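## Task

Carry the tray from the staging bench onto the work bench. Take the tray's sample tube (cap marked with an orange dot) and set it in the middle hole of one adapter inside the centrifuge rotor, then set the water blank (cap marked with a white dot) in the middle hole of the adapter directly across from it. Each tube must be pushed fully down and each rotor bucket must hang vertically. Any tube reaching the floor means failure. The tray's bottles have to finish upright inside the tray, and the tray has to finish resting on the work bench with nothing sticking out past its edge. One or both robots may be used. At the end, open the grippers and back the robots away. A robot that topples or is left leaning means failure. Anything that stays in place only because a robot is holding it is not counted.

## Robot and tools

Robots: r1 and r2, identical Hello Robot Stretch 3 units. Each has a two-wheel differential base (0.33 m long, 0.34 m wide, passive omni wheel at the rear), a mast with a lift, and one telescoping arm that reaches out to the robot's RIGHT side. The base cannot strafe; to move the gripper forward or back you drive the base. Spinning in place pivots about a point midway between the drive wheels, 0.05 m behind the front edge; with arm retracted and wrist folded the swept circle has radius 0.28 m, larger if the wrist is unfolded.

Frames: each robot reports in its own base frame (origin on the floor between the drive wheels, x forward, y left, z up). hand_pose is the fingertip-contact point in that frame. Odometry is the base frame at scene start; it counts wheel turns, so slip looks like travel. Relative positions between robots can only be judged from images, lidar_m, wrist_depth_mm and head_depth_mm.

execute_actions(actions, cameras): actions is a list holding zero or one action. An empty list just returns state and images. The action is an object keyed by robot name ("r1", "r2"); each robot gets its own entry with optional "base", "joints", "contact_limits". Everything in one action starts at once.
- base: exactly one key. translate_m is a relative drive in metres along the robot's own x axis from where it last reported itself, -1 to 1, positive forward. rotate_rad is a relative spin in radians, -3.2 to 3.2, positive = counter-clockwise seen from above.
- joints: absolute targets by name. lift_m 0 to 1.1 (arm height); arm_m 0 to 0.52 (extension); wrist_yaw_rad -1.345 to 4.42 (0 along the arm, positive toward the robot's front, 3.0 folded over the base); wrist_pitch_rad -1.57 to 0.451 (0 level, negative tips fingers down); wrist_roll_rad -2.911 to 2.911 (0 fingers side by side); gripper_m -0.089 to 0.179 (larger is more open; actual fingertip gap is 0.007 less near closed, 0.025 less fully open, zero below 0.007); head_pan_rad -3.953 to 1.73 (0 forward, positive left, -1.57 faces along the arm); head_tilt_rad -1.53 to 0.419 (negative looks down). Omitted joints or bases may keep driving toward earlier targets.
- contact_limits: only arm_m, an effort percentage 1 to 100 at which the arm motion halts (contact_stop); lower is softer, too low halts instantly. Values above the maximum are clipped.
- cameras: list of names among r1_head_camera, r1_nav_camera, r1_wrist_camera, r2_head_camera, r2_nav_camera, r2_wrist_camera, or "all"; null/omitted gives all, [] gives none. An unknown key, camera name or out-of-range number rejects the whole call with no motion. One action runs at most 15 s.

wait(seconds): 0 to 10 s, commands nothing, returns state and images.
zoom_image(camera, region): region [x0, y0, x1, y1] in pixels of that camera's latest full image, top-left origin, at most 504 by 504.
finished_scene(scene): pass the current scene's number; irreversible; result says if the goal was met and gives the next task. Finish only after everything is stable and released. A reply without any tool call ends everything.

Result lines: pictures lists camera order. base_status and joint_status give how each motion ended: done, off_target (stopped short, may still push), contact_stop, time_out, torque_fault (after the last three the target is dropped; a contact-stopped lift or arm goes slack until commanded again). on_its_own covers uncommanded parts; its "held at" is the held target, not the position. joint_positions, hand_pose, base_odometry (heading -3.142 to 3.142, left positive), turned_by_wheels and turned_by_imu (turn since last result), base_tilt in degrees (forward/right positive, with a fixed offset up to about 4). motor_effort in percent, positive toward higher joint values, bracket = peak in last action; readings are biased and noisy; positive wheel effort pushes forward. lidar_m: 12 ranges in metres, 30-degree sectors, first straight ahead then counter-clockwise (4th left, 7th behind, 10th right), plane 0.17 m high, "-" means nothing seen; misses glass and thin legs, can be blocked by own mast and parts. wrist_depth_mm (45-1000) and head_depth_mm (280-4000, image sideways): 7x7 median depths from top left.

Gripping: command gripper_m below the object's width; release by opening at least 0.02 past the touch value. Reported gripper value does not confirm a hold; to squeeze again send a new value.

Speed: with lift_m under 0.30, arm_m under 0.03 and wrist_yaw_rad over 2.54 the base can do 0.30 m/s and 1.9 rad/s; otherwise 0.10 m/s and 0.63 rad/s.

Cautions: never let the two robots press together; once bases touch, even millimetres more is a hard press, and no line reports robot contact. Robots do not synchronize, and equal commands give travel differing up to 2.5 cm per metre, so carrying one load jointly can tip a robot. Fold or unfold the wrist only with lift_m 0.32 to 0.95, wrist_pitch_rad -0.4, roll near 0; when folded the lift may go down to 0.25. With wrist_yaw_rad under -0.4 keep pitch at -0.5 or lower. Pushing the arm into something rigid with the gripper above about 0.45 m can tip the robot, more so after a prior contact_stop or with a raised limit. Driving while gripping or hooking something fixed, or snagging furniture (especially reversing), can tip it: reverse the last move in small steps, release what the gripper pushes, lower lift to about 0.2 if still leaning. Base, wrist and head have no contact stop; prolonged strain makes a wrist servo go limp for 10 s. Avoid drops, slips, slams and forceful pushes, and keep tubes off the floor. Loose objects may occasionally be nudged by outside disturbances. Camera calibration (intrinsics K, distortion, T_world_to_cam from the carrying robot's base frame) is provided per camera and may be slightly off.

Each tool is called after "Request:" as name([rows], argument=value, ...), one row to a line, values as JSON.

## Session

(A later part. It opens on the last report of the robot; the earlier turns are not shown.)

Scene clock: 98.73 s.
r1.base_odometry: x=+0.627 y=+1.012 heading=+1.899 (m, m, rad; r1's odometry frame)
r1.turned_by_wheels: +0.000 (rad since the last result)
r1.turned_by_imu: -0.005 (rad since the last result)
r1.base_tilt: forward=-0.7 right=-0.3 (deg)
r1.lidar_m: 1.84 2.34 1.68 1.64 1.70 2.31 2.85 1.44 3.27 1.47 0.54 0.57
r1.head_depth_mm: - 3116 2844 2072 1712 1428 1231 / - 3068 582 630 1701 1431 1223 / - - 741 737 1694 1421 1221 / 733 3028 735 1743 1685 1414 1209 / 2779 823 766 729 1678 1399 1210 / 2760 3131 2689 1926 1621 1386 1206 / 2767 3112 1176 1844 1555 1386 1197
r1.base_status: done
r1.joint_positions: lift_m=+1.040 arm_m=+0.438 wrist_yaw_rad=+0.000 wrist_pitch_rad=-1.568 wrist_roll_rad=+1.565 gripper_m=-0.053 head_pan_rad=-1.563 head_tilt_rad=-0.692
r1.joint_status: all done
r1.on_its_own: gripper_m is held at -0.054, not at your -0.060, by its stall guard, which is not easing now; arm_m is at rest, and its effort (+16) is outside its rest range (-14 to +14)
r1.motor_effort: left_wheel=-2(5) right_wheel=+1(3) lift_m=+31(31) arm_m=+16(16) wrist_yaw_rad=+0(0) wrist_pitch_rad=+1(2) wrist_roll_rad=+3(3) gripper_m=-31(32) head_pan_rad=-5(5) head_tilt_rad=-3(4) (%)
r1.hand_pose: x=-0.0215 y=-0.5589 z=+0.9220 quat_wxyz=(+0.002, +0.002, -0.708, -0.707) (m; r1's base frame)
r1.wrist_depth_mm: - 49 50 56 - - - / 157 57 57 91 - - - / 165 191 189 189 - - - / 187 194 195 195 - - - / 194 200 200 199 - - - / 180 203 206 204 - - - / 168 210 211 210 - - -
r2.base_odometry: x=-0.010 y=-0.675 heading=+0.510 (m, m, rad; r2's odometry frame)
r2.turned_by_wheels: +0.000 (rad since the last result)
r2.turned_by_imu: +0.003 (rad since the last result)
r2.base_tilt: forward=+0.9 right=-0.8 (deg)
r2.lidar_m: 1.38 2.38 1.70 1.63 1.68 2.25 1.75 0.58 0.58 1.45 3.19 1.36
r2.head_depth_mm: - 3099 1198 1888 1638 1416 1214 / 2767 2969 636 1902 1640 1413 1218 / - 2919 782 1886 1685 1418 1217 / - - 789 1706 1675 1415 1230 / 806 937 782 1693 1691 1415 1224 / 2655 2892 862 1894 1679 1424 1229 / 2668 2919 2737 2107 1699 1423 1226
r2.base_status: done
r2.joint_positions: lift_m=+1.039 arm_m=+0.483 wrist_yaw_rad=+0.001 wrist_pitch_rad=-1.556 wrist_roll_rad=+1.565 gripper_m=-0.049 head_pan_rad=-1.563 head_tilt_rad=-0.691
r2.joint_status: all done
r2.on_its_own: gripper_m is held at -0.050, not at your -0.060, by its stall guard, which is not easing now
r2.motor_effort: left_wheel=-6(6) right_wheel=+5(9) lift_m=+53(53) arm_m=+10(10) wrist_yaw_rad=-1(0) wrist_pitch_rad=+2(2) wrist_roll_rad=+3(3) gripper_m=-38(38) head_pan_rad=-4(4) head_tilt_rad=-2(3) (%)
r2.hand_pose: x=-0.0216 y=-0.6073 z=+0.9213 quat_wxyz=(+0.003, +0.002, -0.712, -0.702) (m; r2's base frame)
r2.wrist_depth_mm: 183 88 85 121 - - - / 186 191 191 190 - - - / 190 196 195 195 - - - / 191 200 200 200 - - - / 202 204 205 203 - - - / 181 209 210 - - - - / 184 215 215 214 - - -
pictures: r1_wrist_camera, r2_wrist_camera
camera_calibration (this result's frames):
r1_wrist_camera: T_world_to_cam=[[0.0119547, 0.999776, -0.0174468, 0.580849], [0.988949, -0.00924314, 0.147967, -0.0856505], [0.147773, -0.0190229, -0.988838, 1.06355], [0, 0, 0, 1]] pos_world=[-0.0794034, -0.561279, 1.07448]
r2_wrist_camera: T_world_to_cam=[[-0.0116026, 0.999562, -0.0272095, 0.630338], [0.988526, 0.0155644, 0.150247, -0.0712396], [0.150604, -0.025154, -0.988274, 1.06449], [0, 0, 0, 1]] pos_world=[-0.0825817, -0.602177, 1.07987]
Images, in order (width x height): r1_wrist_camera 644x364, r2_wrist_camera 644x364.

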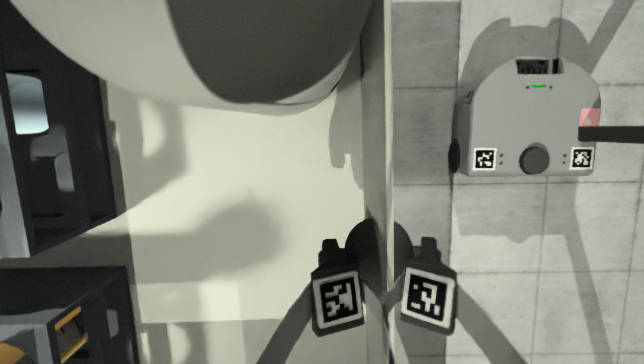

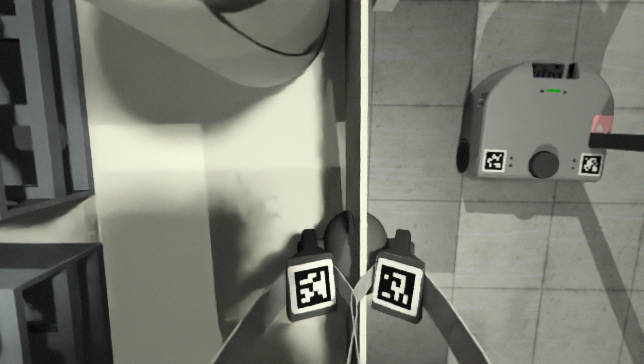

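Request:
execute_actions([
  {"r1":{"joints":{"arm_m":0.419}},"r2":{"joints":{"arm_m":0.468}}},
], cameras=["r1_wrist_camera","r2_wrist_camera"])

Request:
execute_actions([
  {"r1":{"base":{"translate_m":-0.4},"joints":{"arm_m":0.41}},"r2":{"base":{"translate_m":0.4},"joints":{"arm_m":0.462}}},
], cameras=["r1_wrist_camera","r2_wrist_camera","r2_nav_camera","r1_nav_camera"])

Scene clock: 103.13 s.
r1.base_odometry: x=+0.627 y=+1.012 heading=+1.899 (m, m, rad; r1's odometry frame)
r1.turned_by_wheels: +0.000 (rad since the last result)
r1.turned_by_imu: +0.000 (rad since the last result)
r1.base_tilt: forward=-0.7 right=-0.2 (deg)
r1.lidar_m: 1.84 2.34 1.68 1.64 1.70 2.31 2.84 1.44 3.27 1.47 0.54 0.57
r1.head_depth_mm: - 3136 2835 2061 1710 1430 1229 / - 3068 575 627 1702 1424 1221 / - 3100 739 640 1693 1417 1217 / 747 2263 745 1740 1678 1405 1210 / 2765 822 763 729 1666 1401 1207 / 2800 3125 2674 1924 1617 1391 1205 / 2798 3170 1177 1842 1557 1380 1196
r1.base_status: not commanded
r1.joint_positions: lift_m=+1.040 arm_m=+0.419 wrist_yaw_rad=+0.000 wrist_pitch_rad=-1.566 wrist_roll_rad=+1.565 gripper_m=-0.053 head_pan_rad=-1.563 head_tilt_rad=-0.692
r1.joint_status: all done
r1.on_its_own: gripper_m is held at -0.054, not at your -0.060, by its stall guard, which is not easing now
r1.motor_effort: left_wheel=-2(2) right_wheel=+2(1) lift_m=+31(31) arm_m=-3(16) wrist_yaw_rad=-1(1) wrist_pitch_rad=+0(1) wrist_roll_rad=+3(3) gripper_m=-22(30) head_pan_rad=-4(4) head_tilt_rad=-3(3) (%)
r1.hand_pose: x=-0.0215 y=-0.5408 z=+0.9220 quat_wxyz=(+0.003, +0.002, -0.708, -0.706) (m; r1's base frame)
r1.wrist_depth_mm: - 50 55 110 - - - / - 57 67 161 - - - / 186 191 190 190 - - - / 189 195 195 194 - - - / 202 200 200 198 - - - / 192 207 206 - - - - / 181 213 212 214 - - -
r2.base_odometry: x=-0.010 y=-0.675 heading=+0.510 (m, m, rad; r2's odometry frame)
r2.turned_by_wheels: +0.000 (rad since the last result)
r2.turned_by_imu: +0.000 (rad since the last result)
r2.base_tilt: forward=+0.7 right=-1.0 (deg)
r2.lidar_m: 1.38 2.38 1.71 1.63 1.68 2.25 1.75 0.58 0.58 1.46 3.18 1.36
r2.head_depth_mm: - 3092 1191 1878 1637 1405 1224 / 2812 3002 635 1867 1643 1426 1218 / - 2902 785 1882 1699 1413 1217 / - - 795 1722 1679 1413 1223 / 818 944 780 1700 1686 1417 1225 / 2646 2887 803 1955 1698 1419 1222 / 2649 2987 2697 2097 1687 1420 1225
r2.base_status: not commanded
r2.joint_positions: lift_m=+1.039 arm_m=+0.468 wrist_yaw_rad=+0.001 wrist_pitch_rad=-1.554 wrist_roll_rad=+1.565 gripper_m=-0.049 head_pan_rad=-1.563 head_tilt_rad=-0.691
r2.joint_status: all done
r2.on_its_own: gripper_m is held at -0.050, not at your -0.060, by its stall guard, which is not easing now
r2.motor_effort: left_wheel=-5(5) right_wheel=+3(5) lift_m=+54(54) arm_m=+1(9) wrist_yaw_rad=+0(0) wrist_pitch_rad=+1(2) wrist_roll_rad=+3(3) gripper_m=-28(39) head_pan_rad=-4(4) head_tilt_rad=-4(3) (%)
r2.hand_pose: x=-0.0216 y=-0.5929 z=+0.9212 quat_wxyz=(+0.003, +0.002, -0.713, -0.702) (m; r2's base frame)
r2.wrist_depth_mm: 185 79 99 188 - - - / 190 192 166 193 - - - / 193 196 197 197 - - - / 196 201 201 203 - - - / 204 205 205 205 - - - / 204 211 212 - - - - / 208 215 214 218 - - -
pictures: r1_wrist_camera, r2_wrist_camera
camera_calibration (this result's frames):
r1_wrist_camera: T_world_to_cam=[[0.0116729, 0.999744, -0.0193967, 0.564538], [0.988952, -0.00867571, 0.147985, -0.0851796], [0.147779, -0.0209098, -0.988799, 1.06279], [0, 0, 0, 1]] pos_world=[-0.0794094, -0.54291, 1.07444]
r2_wrist_camera: T_world_to_cam=[[-0.0114448, 0.99951, -0.0291505, 0.617687], [0.988528, 0.0157002, 0.150218, -0.0713545], [0.150602, -0.0270969, -0.988223, 1.06362], [0, 0, 0, 1]] pos_world=[-0.0825776, -0.587443, 1.07982]
Images, in order (width x height): r1_wrist_camera 644x364, r2_wrist_camera 644x364.

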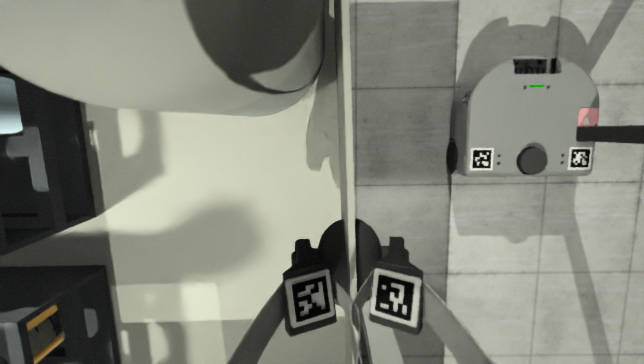

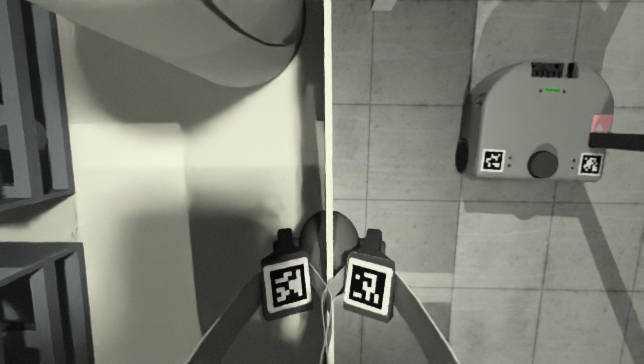

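Scene clock: 108.57 s.
r1.base_odometry: x=+0.756 y=+0.633 heading=+1.899 (m, m, rad; r1's odometry frame)
r1.turned_by_wheels: +0.000 (rad since the last result)
r1.turned_by_imu: +0.000 (rad since the last result)
r1.base_tilt: forward=-0.7 right=-0.2 (deg)
r1.lidar_m: 2.23 2.30 1.70 1.63 1.69 2.31 2.45 1.06 1.44 1.46 1.30 0.87
r1.head_depth_mm: - 3136 2826 2067 1721 1427 1228 / - 3096 571 620 1701 1423 1226 / - - 736 633 1698 1413 1217 / 751 2266 750 632 1685 1407 1212 / 2782 819 760 631 1673 1396 1203 / 2785 3116 2683 1867 1660 1390 1202 / 2801 3130 2659 2027 1648 1386 1198
r1.base_status: done
r1.joint_positions: lift_m=+1.040 arm_m=+0.410 wrist_yaw_rad=+0.000 wrist_pitch_rad=-1.565 wrist_roll_rad=+1.565 gripper_m=-0.053 head_pan_rad=-1.563 head_tilt_rad=-0.692
r1.joint_status: all done
r1.on_its_own: gripper_m is held at -0.054, not at your -0.060, by its stall guard, which is not easing now
r1.motor_effort: left_wheel=+0(2) right_wheel=+0(4) lift_m=+31(31) arm_m=-3(4) wrist_yaw_rad=-1(0) wrist_pitch_rad=+0(5) wrist_roll_rad=+3(3) gripper_m=-21(22) head_pan_rad=-5(5) head_tilt_rad=-3(3) (%)
r1.hand_pose: x=-0.0216 y=-0.5323 z=+0.9219 quat_wxyz=(+0.003, +0.002, -0.709, -0.705) (m; r1's base frame)
r1.wrist_depth_mm: - 51 57 111 - - - / - 58 71 179 - - - / 187 191 189 190 - - - / 191 194 194 196 - - - / 202 202 201 199 - - - / 194 206 207 - - - - / 182 213 212 213 - - -
r2.base_odometry: x=+0.340 y=-0.480 heading=+0.510 (m, m, rad; r2's odometry frame)
r2.turned_by_wheels: +0.000 (rad since the last result)
r2.turned_by_imu: -0.002 (rad since the last result)
r2.base_tilt: forward=+0.6 right=-0.8 (deg)
r2.lidar_m: 1.37 2.40 1.72 1.64 1.69 2.27 1.71 0.91 1.31 1.45 1.37 0.98
r2.head_depth_mm: - 3086 2657 2069 1682 1409 1216 / 2805 2987 634 1880 1678 1411 1218 / - 2910 779 1893 1676 1419 1219 / - - 789 1708 1683 1420 1228 / 819 1457 778 1690 1695 1425 1218 / 2664 2844 857 1913 1679 1423 1221 / 2641 2927 2702 2101 1686 1419 1227
r2.base_status: done
r2.joint_positions: lift_m=+1.039 arm_m=+0.462 wrist_yaw_rad=+0.001 wrist_pitch_rad=-1.554 wrist_roll_rad=+1.565 gripper_m=-0.049 head_pan_rad=-1.563 head_tilt_rad=-0.691
r2.joint_status: all done
r2.on_its_own: gripper_m is held at -0.050, not at your -0.060, by its stall guard, which is not easing now
r2.motor_effort: left_wheel=-2(1) right_wheel=+0(7) lift_m=+54(53) arm_m=-1(1) wrist_yaw_rad=-1(0) wrist_pitch_rad=+1(3) wrist_roll_rad=+3(3) gripper_m=-24(27) head_pan_rad=-4(4) head_tilt_rad=-3(4) (%)
r2.hand_pose: x=-0.0216 y=-0.5871 z=+0.9212 quat_wxyz=(+0.003, +0.002, -0.713, -0.701) (m; r2's base frame)
r2.wrist_depth_mm: 185 80 102 188 - - - / 191 193 169 194 - - - / 193 197 197 199 - - - / 197 201 201 202 - - - / 205 206 206 203 - - - / 205 211 210 - - - - / 209 216 215 218 - - -
pictures: r1_nav_camera (sideways: a quarter turn counterclockwise sets it upright), r1_wrist_camera, r2_nav_camera (sideways: a quarter turn counterclockwise sets it upright), r2_wrist_camera
camera_calibration (this result's frames):
r1_nav_camera: T_world_to_cam=[[-0.00872201, -0.633784, 0.773461, -0.966324], [-0.999214, -0.0243809, -0.0312458, 0.0987582], [0.0386608, -0.773126, -0.633073, 0.784338], [0, 0, 0, 1]] pos_world=[0.0599292, -0.00364106, 1.24704]
r1_wrist_camera: T_world_to_cam=[[0.0115493, 0.999723, -0.0205135, 0.556997], [0.988953, -0.00838809, 0.147995, -0.084955], [0.147782, -0.0219962, -0.988775, 1.06234], [0, 0, 0, 1]] pos_world=[-0.079412, -0.534188, 1.07442]
r2_nav_camera: T_world_to_cam=[[0.0260338, -0.609682, 0.792219, -0.99202], [-0.998936, -0.0460368, -0.00260238, 0.0609158], [0.0380578, -0.791308, -0.610232, 0.753821], [0, 0, 0, 1]] pos_world=[0.0579883, -0.00550765, 1.24606]
r2_wrist_camera: T_world_to_cam=[[-0.0114233, 0.999496, -0.029633, 0.612397], [0.988529, 0.0157514, 0.150211, -0.0714067], [0.150602, -0.0275771, -0.98821, 1.06347], [0, 0, 0, 1]] pos_world=[-0.082577, -0.581636, 1.0798]
Images, in order (width x height): r1_nav_camera 672x504, r1_wrist_camera 644x364, r2_nav_camera 672x504, r2_wrist_camera 644x364.

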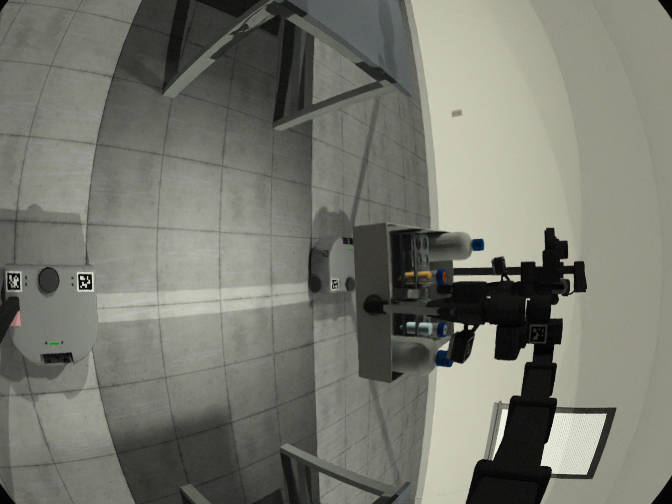

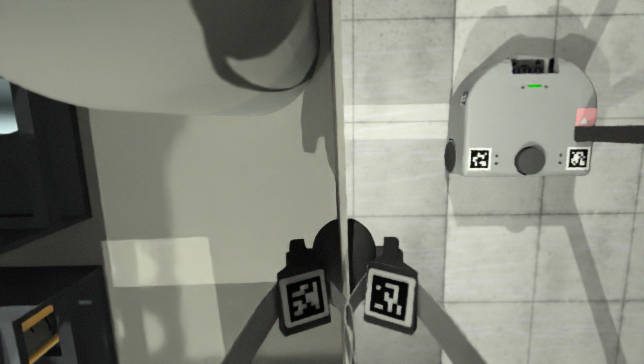

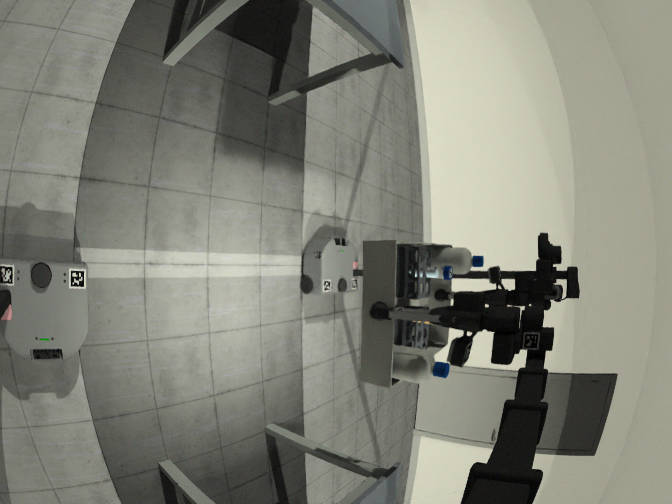

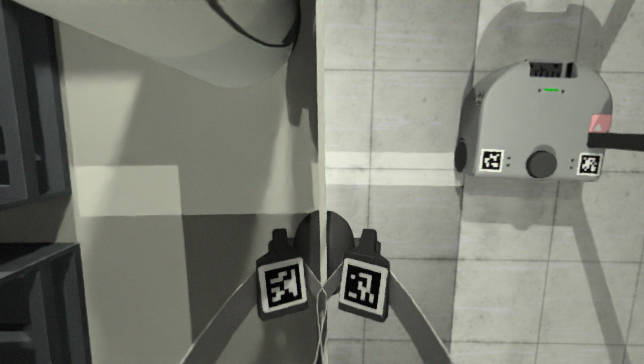

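Request:
execute_actions([
  {"r1":{"base":{"translate_m":-0.6},"joints":{"arm_m":0.402,"head_pan_rad":-2.4}},"r2":{"base":{"translate_m":0.6},"joints":{"arm_m":0.456,"head_pan_rad":-0.6}}},
], cameras=["r1_wrist_camera","r2_wrist_camera","r2_nav_camera","r1_nav_camera"])

Scene clock: 117.13 s.
r1.base_odometry: x=+0.949 y=+0.065 heading=+1.899 (m, m, rad; r1's odometry frame)
r1.turned_by_wheels: +0.000 (rad since the last result)
r1.turned_by_imu: +0.000 (rad since the last result)
r1.base_tilt: forward=-0.7 right=-0.3 (deg)
r1.lidar_m: 2.83 2.30 1.69 1.63 1.69 2.30 1.85 1.52 0.56 1.45 3.28 1.43
r1.head_depth_mm: 3723 2047 - - - 1371 1227 / - - - - - 1412 1225 / - - - - 1574 1419 1224 / - - - - 1624 1409 1209 / 3706 - - - 811 1064 1182 / 3386 - - - 1658 1394 1201 / 3049 - - 1846 1552 1386 1194
r1.base_status: done
r1.joint_positions: lift_m=+1.040 arm_m=+0.402 wrist_yaw_rad=+0.001 wrist_pitch_rad=-1.565 wrist_roll_rad=+1.565 gripper_m=-0.053 head_pan_rad=-2.393 head_tilt_rad=-0.692
r1.joint_status: all done
r1.on_its_own: gripper_m is held at -0.054, not at your -0.060, by its stall guard, which is not easing now
r1.motor_effort: left_wheel=-1(2) right_wheel=+0(5) lift_m=+31(31) arm_m=-3(7) wrist_yaw_rad=+0(0) wrist_pitch_rad=+0(9) wrist_roll_rad=+3(3) gripper_m=-21(21) head_pan_rad=-5(57) head_tilt_rad=-3(3) (%)
r1.hand_pose: x=-0.0216 y=-0.5244 z=+0.9219 quat_wxyz=(+0.003, +0.002, -0.709, -0.705) (m; r1's base frame)
r1.wrist_depth_mm: - 51 57 111 - - - / - 58 72 180 - - - / 186 190 190 190 - - - / 191 196 195 196 - - - / 202 203 200 199 - - - / 194 208 205 - - - - / 182 212 214 215 - - -
r2.base_odometry: x=+0.863 y=-0.187 heading=+0.510 (m, m, rad; r2's odometry frame)
r2.turned_by_wheels: +0.000 (rad since the last result)
r2.turned_by_imu: -0.002 (rad since the last result)
r2.base_tilt: forward=+0.6 right=-0.9 (deg)
r2.lidar_m: 1.30 2.43 1.74 1.66 1.71 2.29 1.66 1.47 3.20 1.43 0.48 0.50
r2.head_depth_mm: 3100 3358 1105 844 1546 1402 1214 / 3417 3612 1106 850 708 1386 1222 / 3712 3848 1112 852 690 820 1006 / - 1609 1107 854 752 1414 1177 / - 1605 1117 853 1642 1333 1220 / 3711 1622 1115 953 1661 1419 1221 / 3463 1630 1124 2034 1649 1419 1228
r2.base_status: done
r2.joint_positions: lift_m=+1.039 arm_m=+0.456 wrist_yaw_rad=+0.001 wrist_pitch_rad=-1.553 wrist_roll_rad=+1.565 gripper_m=-0.049 head_pan_rad=-0.607 head_tilt_rad=-0.691
r2.joint_status: all done
r2.on_its_own: gripper_m is held at -0.050, not at your -0.060, by its stall guard, which is not easing now
r2.motor_effort: left_wheel=-1(3) right_wheel=-1(7) lift_m=+53(53) arm_m=+0(1) wrist_yaw_rad=-1(1) wrist_pitch_rad=+1(6) wrist_roll_rad=+3(3) gripper_m=-25(25) head_pan_rad=+5(52) head_tilt_rad=-3(3) (%)
r2.hand_pose: x=-0.0216 y=-0.5813 z=+0.9212 quat_wxyz=(+0.003, +0.002, -0.713, -0.701) (m; r2's base frame)
r2.wrist_depth_mm: 186 81 102 - - - - / 192 192 170 194 - - - / 193 197 196 198 - - - / 197 201 201 202 - - - / 205 206 206 204 - - - / 205 211 211 - - - - / 208 216 215 218 - - -
pictures: r1_nav_camera (sideways: a quarter turn counterclockwise sets it upright), r1_wrist_camera, r2_nav_camera (sideways: a quarter turn counterclockwise sets it upright), r2_wrist_camera
camera_calibration (this result's frames):
r1_nav_camera: T_world_to_cam=[[-0.473407, -0.421479, 0.77346, -0.963489], [-0.692626, 0.72062, -0.0312458, 0.096888], [-0.544202, -0.55051, -0.633074, 0.787895], [0, 0, 0, 1]] pos_world=[0.0397581, -0.042166, 1.24704]
r1_wrist_camera: T_world_to_cam=[[0.0112894, 0.999711, -0.0212272, 0.549833], [0.988955, -0.00802535, 0.148001, -0.0846968], [0.147788, -0.0226635, -0.988759, 1.06214], [0, 0, 0, 1]] pos_world=[-0.0794173, -0.526282, 1.0744]
r2_nav_camera: T_world_to_cam=[[0.513078, -0.330365, 0.792218, -0.994991], [-0.538525, -0.842606, -0.00260239, 0.0581073], [0.668387, -0.425294, -0.610232, 0.749976], [0, 0, 0, 1]] pos_world=[0.0405257, 0.0392122, 1.24606]
r2_wrist_camera: T_world_to_cam=[[-0.0115736, 0.999476, -0.0302419, 0.607106], [0.988526, 0.0159916, 0.150201, -0.071346], [0.150606, -0.0281566, -0.988193, 1.06327], [0, 0, 0, 1]] pos_world=[-0.0825807, -0.575709, 1.07979]
Images, in order (width x height): r1_nav_camera 672x504, r1_wrist_camera 644x364, r2_nav_camera 672x504, r2_wrist_camera 644x364.

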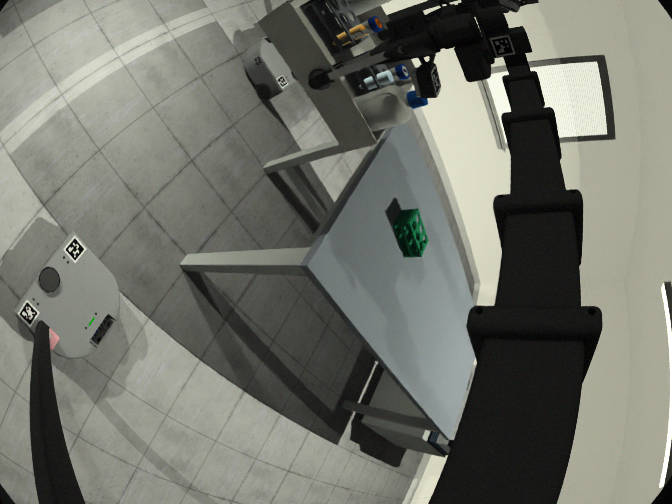

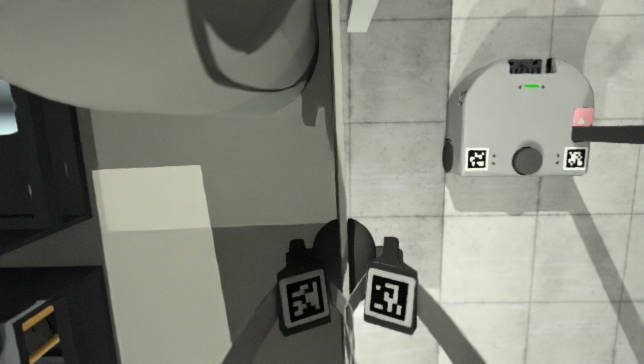

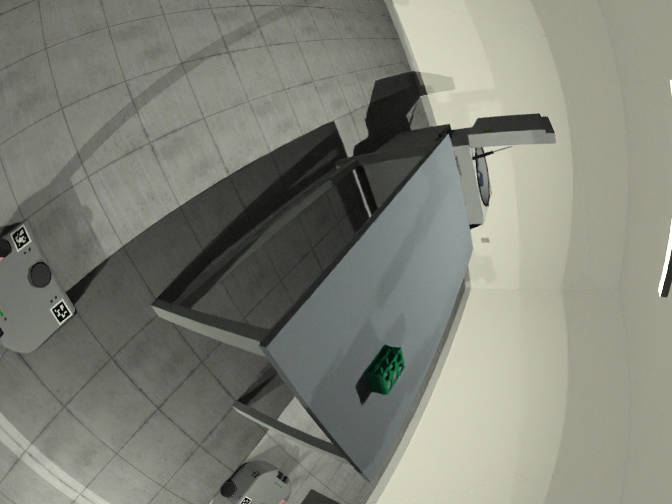

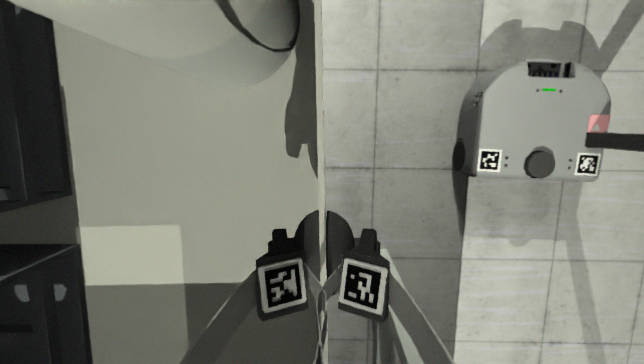

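Request:
execute_actions([
  {"r1":{"base":{"translate_m":-0.55},"joints":{"arm_m":0.395}},"r2":{"base":{"translate_m":0.55},"joints":{"arm_m":0.45}}},
], cameras=["r1_wrist_camera","r2_wrist_camera","r1_nav_camera"])

Request:
execute_actions([
  {"r1":{"base":{"translate_m":-0.5},"joints":{"arm_m":0.389,"head_pan_rad":-1.9}},"r2":{"base":{"translate_m":0.5},"joints":{"arm_m":0.444,"head_pan_rad":-1.3}}},
], cameras=["r1_wrist_camera","r2_wrist_camera","r2_nav_camera","r1_nav_camera"])

Scene clock: 126.37 s.
r1.base_odometry: x=+1.126 y=-0.456 heading=+1.899 (m, m, rad; r1's odometry frame)
r1.turned_by_wheels: +0.000 (rad since the last result)
r1.turned_by_imu: +0.000 (rad since the last result)
r1.base_tilt: forward=-0.7 right=-0.2 (deg)
r1.lidar_m: 1.97 2.33 1.69 1.62 1.69 2.30 1.54 1.32 1.11 1.07 0.44 2.19
r1.head_depth_mm: 1741 1829 - - - 1376 1226 / 1615 1703 - - - 1407 1223 / 3755 - - - 1582 1409 1218 / 3947 - - - 1633 1406 1216 / 3710 - - - 739 1397 1203 / 3378 - - - 674 1393 1203 / 3064 - - 808 669 1297 1198
r1.base_status: done
r1.joint_positions: lift_m=+1.040 arm_m=+0.395 wrist_yaw_rad=+0.001 wrist_pitch_rad=-1.565 wrist_roll_rad=+1.565 gripper_m=-0.053 head_pan_rad=-2.393 head_tilt_rad=-0.692
r1.joint_status: all done
r1.on_its_own: gripper_m is held at -0.054, not at your -0.060, by its stall guard, which is not easing now
r1.motor_effort: left_wheel=+0(3) right_wheel=-1(3) lift_m=+31(31) arm_m=-4(7) wrist_yaw_rad=-1(1) wrist_pitch_rad=-1(9) wrist_roll_rad=+3(3) gripper_m=-20(21) head_pan_rad=-5(6) head_tilt_rad=-3(3) (%)
r1.hand_pose: x=-0.0216 y=-0.5172 z=+0.9219 quat_wxyz=(+0.003, +0.002, -0.709, -0.705) (m; r1's base frame)
r1.wrist_depth_mm: - 51 57 112 291 - - / - 58 72 183 300 298 - / 187 189 189 191 306 303 - / 191 196 195 195 312 - - / 202 201 201 197 320 - - / 195 207 207 - 326 - - / 182 213 212 213 337 - -
r2.base_odometry: x=+1.343 y=+0.081 heading=+0.510 (m, m, rad; r2's odometry frame)
r2.turned_by_wheels: +0.000 (rad since the last result)
r2.turned_by_imu: -0.002 (rad since the last result)
r2.base_tilt: forward=+0.6 right=-0.9 (deg)
r2.lidar_m: 1.22 2.46 1.75 1.68 1.72 2.31 2.00 2.21 0.37 0.35 0.37 0.49
r2.head_depth_mm: 3121 3335 1101 848 685 578 1174 / 3429 3617 1110 850 688 606 1220 / 3730 3894 1114 850 691 1353 1196 / 3685 3832 1111 851 729 1426 1176 / 3405 1694 1115 858 1641 1336 1222 / 3191 1623 1117 920 1694 1394 1223 / 3015 1552 1125 1417 1613 1427 1225
r2.base_status: done
r2.joint_positions: lift_m=+1.039 arm_m=+0.450 wrist_yaw_rad=+0.001 wrist_pitch_rad=-1.554 wrist_roll_rad=+1.565 gripper_m=-0.049 head_pan_rad=-0.607 head_tilt_rad=-0.691
r2.joint_status: all done
r2.on_its_own: gripper_m is held at -0.050, not at your -0.060, by its stall guard, which is not easing now
r2.motor_effort: left_wheel=-1(3) right_wheel=-1(6) lift_m=+53(54) arm_m=+0(0) wrist_yaw_rad=+0(1) wrist_pitch_rad=+1(5) wrist_roll_rad=+3(3) gripper_m=-25(26) head_pan_rad=+5(5) head_tilt_rad=-4(3) (%)
r2.hand_pose: x=-0.0216 y=-0.5751 z=+0.9212 quat_wxyz=(+0.003, +0.002, -0.713, -0.701) (m; r2's base frame)
r2.wrist_depth_mm: 185 80 103 292 294 294 296 / 191 192 170 194 302 301 305 / 193 197 197 198 310 309 311 / 197 202 201 203 318 317 - / 205 207 205 203 325 327 - / 205 211 210 - 336 334 - / 209 216 216 217 347 344 -
pictures: r1_nav_camera (sideways: a quarter turn counterclockwise sets it upright), r1_wrist_camera, r2_wrist_camera
camera_calibration (this result's frames):
r1_nav_camera: T_world_to_cam=[[-0.473411, -0.421474, 0.77346, -0.963489], [-0.692618, 0.720627, -0.0312458, 0.096888], [-0.544207, -0.550505, -0.633074, 0.787895], [0, 0, 0, 1]] pos_world=[0.0397576, -0.0421663, 1.24704]
r1_wrist_camera: T_world_to_cam=[[0.0110549, 0.999731, -0.0203848, 0.541844], [0.988957, -0.00791812, 0.147994, -0.0845739], [0.147793, -0.0217958, -0.988778, 1.06279], [0, 0, 0, 1]] pos_world=[-0.0794223, -0.519203, 1.07442]
r2_wrist_camera: T_world_to_cam=[[-0.0121315, 0.999489, -0.0295786, 0.600319], [0.988517, 0.0164437, 0.150211, -0.071185], [0.150621, -0.0274167, -0.988211, 1.0639], [0, 0, 0, 1]] pos_world=[-0.0825949, -0.569673, 1.0798]
Images, in order (width x height): r1_nav_camera 672x504, r1_wrist_camera 644x364, r2_wrist_camera 644x364.

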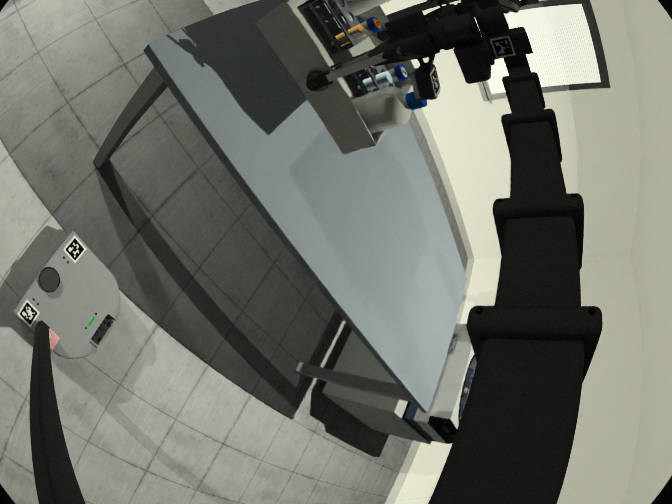

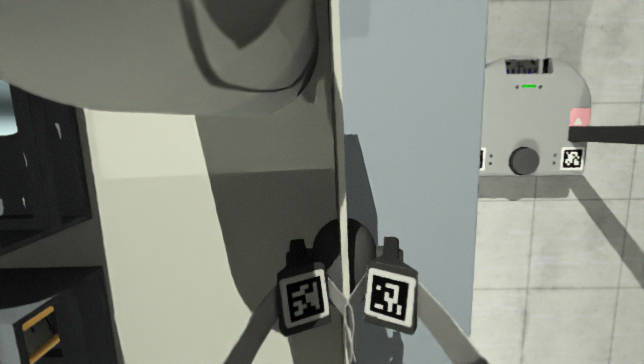

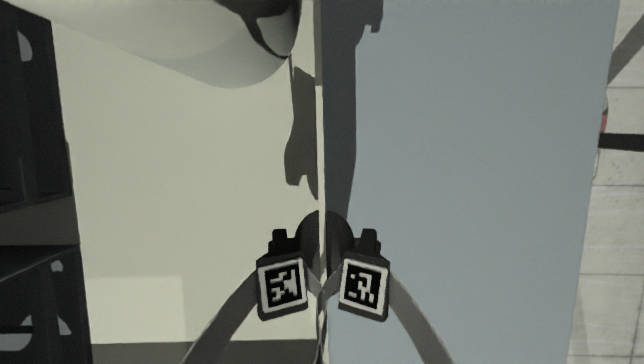

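Scene clock: 132.80 s.
r1.base_odometry: x=+1.288 y=-0.929 heading=+1.899 (m, m, rad; r1's odometry frame)
r1.turned_by_wheels: +0.000 (rad since the last result)
r1.turned_by_imu: +0.000 (rad since the last result)
r1.base_tilt: forward=-0.7 right=-0.3 (deg)
r1.lidar_m: 2.46 2.32 1.69 1.62 1.69 2.30 1.56 0.86 1.11 1.07 1.11 0.77
r1.head_depth_mm: 3195 - - - 738 1429 1232 / 3064 - 1037 858 711 1426 1226 / - - 1053 853 687 1414 1218 / - 3338 1108 795 683 1371 1215 / - 3215 566 613 678 1339 1209 / - 3100 731 690 674 1308 1199 / - - 681 582 669 605 1196
r1.base_status: done
r1.joint_positions: lift_m=+1.040 arm_m=+0.389 wrist_yaw_rad=+0.001 wrist_pitch_rad=-1.566 wrist_roll_rad=+1.565 gripper_m=-0.053 head_pan_rad=-1.907 head_tilt_rad=-0.692
r1.joint_status: all done
r1.on_its_own: gripper_m is held at -0.054, not at your -0.060, by its stall guard, which is not easing now
r1.motor_effort: left_wheel=+1(2) right_wheel=-1(5) lift_m=+30(31) arm_m=-4(5) wrist_yaw_rad=-2(1) wrist_pitch_rad=+0(7) wrist_roll_rad=+3(3) gripper_m=-20(20) head_pan_rad=+5(48) head_tilt_rad=-3(3) (%)
r1.hand_pose: x=-0.0216 y=-0.5110 z=+0.9220 quat_wxyz=(+0.003, +0.002, -0.708, -0.706) (m; r1's base frame)
r1.wrist_depth_mm: - 51 56 111 292 - - / - 57 71 178 299 - - / 187 191 190 190 303 - - / 191 196 195 195 314 - - / 202 201 201 199 319 - - / 194 208 207 - 325 - - / 182 212 213 215 339 - -
r2.base_odometry: x=+1.780 y=+0.325 heading=+0.510 (m, m, rad; r2's odometry frame)
r2.turned_by_wheels: +0.000 (rad since the last result)
r2.turned_by_imu: -0.002 (rad since the last result)
r2.base_tilt: forward=+0.8 right=-0.8 (deg)
r2.lidar_m: 1.41 2.49 1.78 1.69 1.74 2.33 2.49 0.50 0.35 0.34 0.35 0.47
r2.head_depth_mm: 731 - 750 633 687 578 530 / 1335 1519 774 686 687 579 1148 / 2661 904 765 643 690 579 1175 / 2730 2973 1115 798 691 581 1183 / 2749 3069 1114 854 693 582 1201 / 2814 3097 1118 856 694 584 1225 / 2830 3143 1126 859 695 583 1223
r2.base_status: done
r2.joint_positions: lift_m=+1.039 arm_m=+0.444 wrist_yaw_rad=+0.002 wrist_pitch_rad=-1.554 wrist_roll_rad=+1.565 gripper_m=-0.049 head_pan_rad=-1.293 head_tilt_rad=-0.691
r2.joint_status: all done
r2.on_its_own: gripper_m is held at -0.050, not at your -0.060, by its stall guard, which is not easing now
r2.motor_effort: left_wheel=-1(4) right_wheel=-2(6) lift_m=+54(53) arm_m=+0(2) wrist_yaw_rad=+0(1) wrist_pitch_rad=+1(5) wrist_roll_rad=+3(3) gripper_m=-25(26) head_pan_rad=-5(52) head_tilt_rad=-3(4) (%)
r2.hand_pose: x=-0.0216 y=-0.5691 z=+0.9212 quat_wxyz=(+0.003, +0.003, -0.713, -0.701) (m; r2's base frame)
r2.wrist_depth_mm: 186 80 102 293 295 294 294 / 191 193 170 193 303 303 301 / 194 197 196 198 312 310 311 / 198 201 201 202 319 320 322 / 205 206 206 203 327 327 - / 205 211 210 - 336 337 - / 190 217 215 217 347 346 -
pictures: r1_nav_camera (sideways: a quarter turn counterclockwise sets it upright), r1_wrist_camera, r2_nav_camera (sideways: a quarter turn counterclockwise sets it upright), r2_wrist_camera
camera_calibration (this result's frames):
r1_nav_camera: T_world_to_cam=[[-0.221936, -0.59372, 0.77346, -0.965023], [-0.948908, 0.314002, -0.0312458, 0.0984513], [-0.224317, -0.740877, -0.633074, 0.785943], [0, 0, 0, 1]] pos_world=[0.0555483, -0.02158, 1.24704]
r1_wrist_camera: T_world_to_cam=[[0.0108234, 0.999746, -0.019758, 0.535085], [0.988958, -0.00778195, 0.147988, -0.0844468], [0.147797, -0.0211415, -0.988792, 1.06328], [0, 0, 0, 1]] pos_world=[-0.0794272, -0.513126, 1.07444]
r2_nav_camera: T_world_to_cam=[[0.187923, -0.580586, 0.792215, -0.993003], [-0.950354, -0.311161, -0.0026026, 0.0606197], [0.248017, -0.752395, -0.610236, 0.752546], [0, 0, 0, 1]] pos_world=[0.0575743, 0.00855106, 1.24606]
r2_wrist_camera: T_world_to_cam=[[-0.0126165, 0.999485, -0.0295181, 0.594215], [0.988509, 0.0169142, 0.150212, -0.0710081], [0.150634, -0.0272838, -0.988213, 1.06414], [0, 0, 0, 1]] pos_world=[-0.0826072, -0.563674, 1.07981]
Images, in order (width x height): r1_nav_camera 672x504, r1_wrist_camera 644x364, r2_nav_camera 672x504, r2_wrist_camera 644x364.

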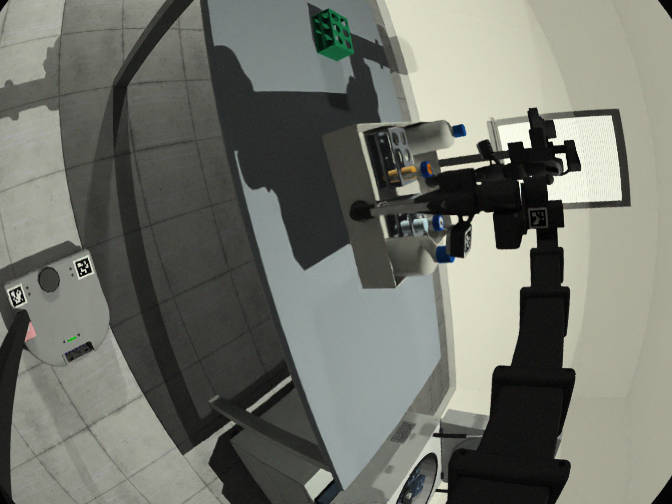

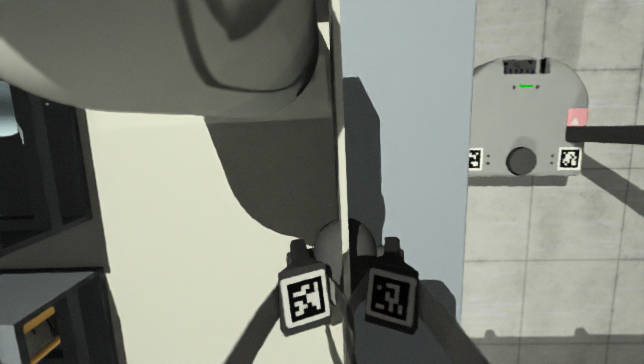

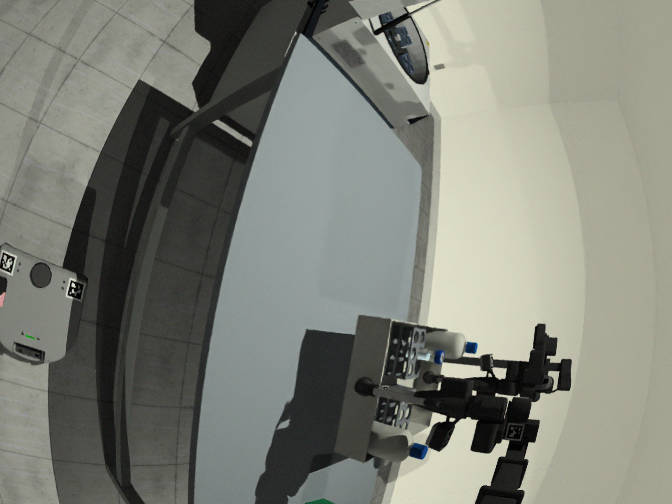

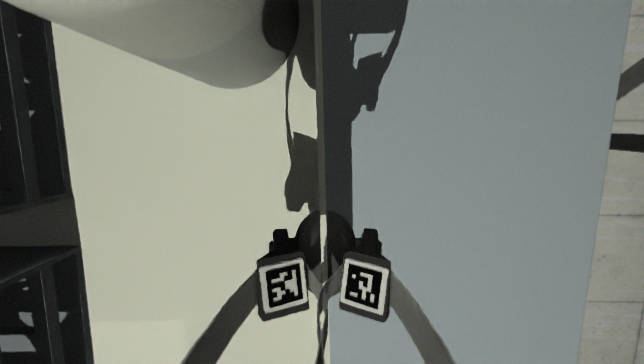

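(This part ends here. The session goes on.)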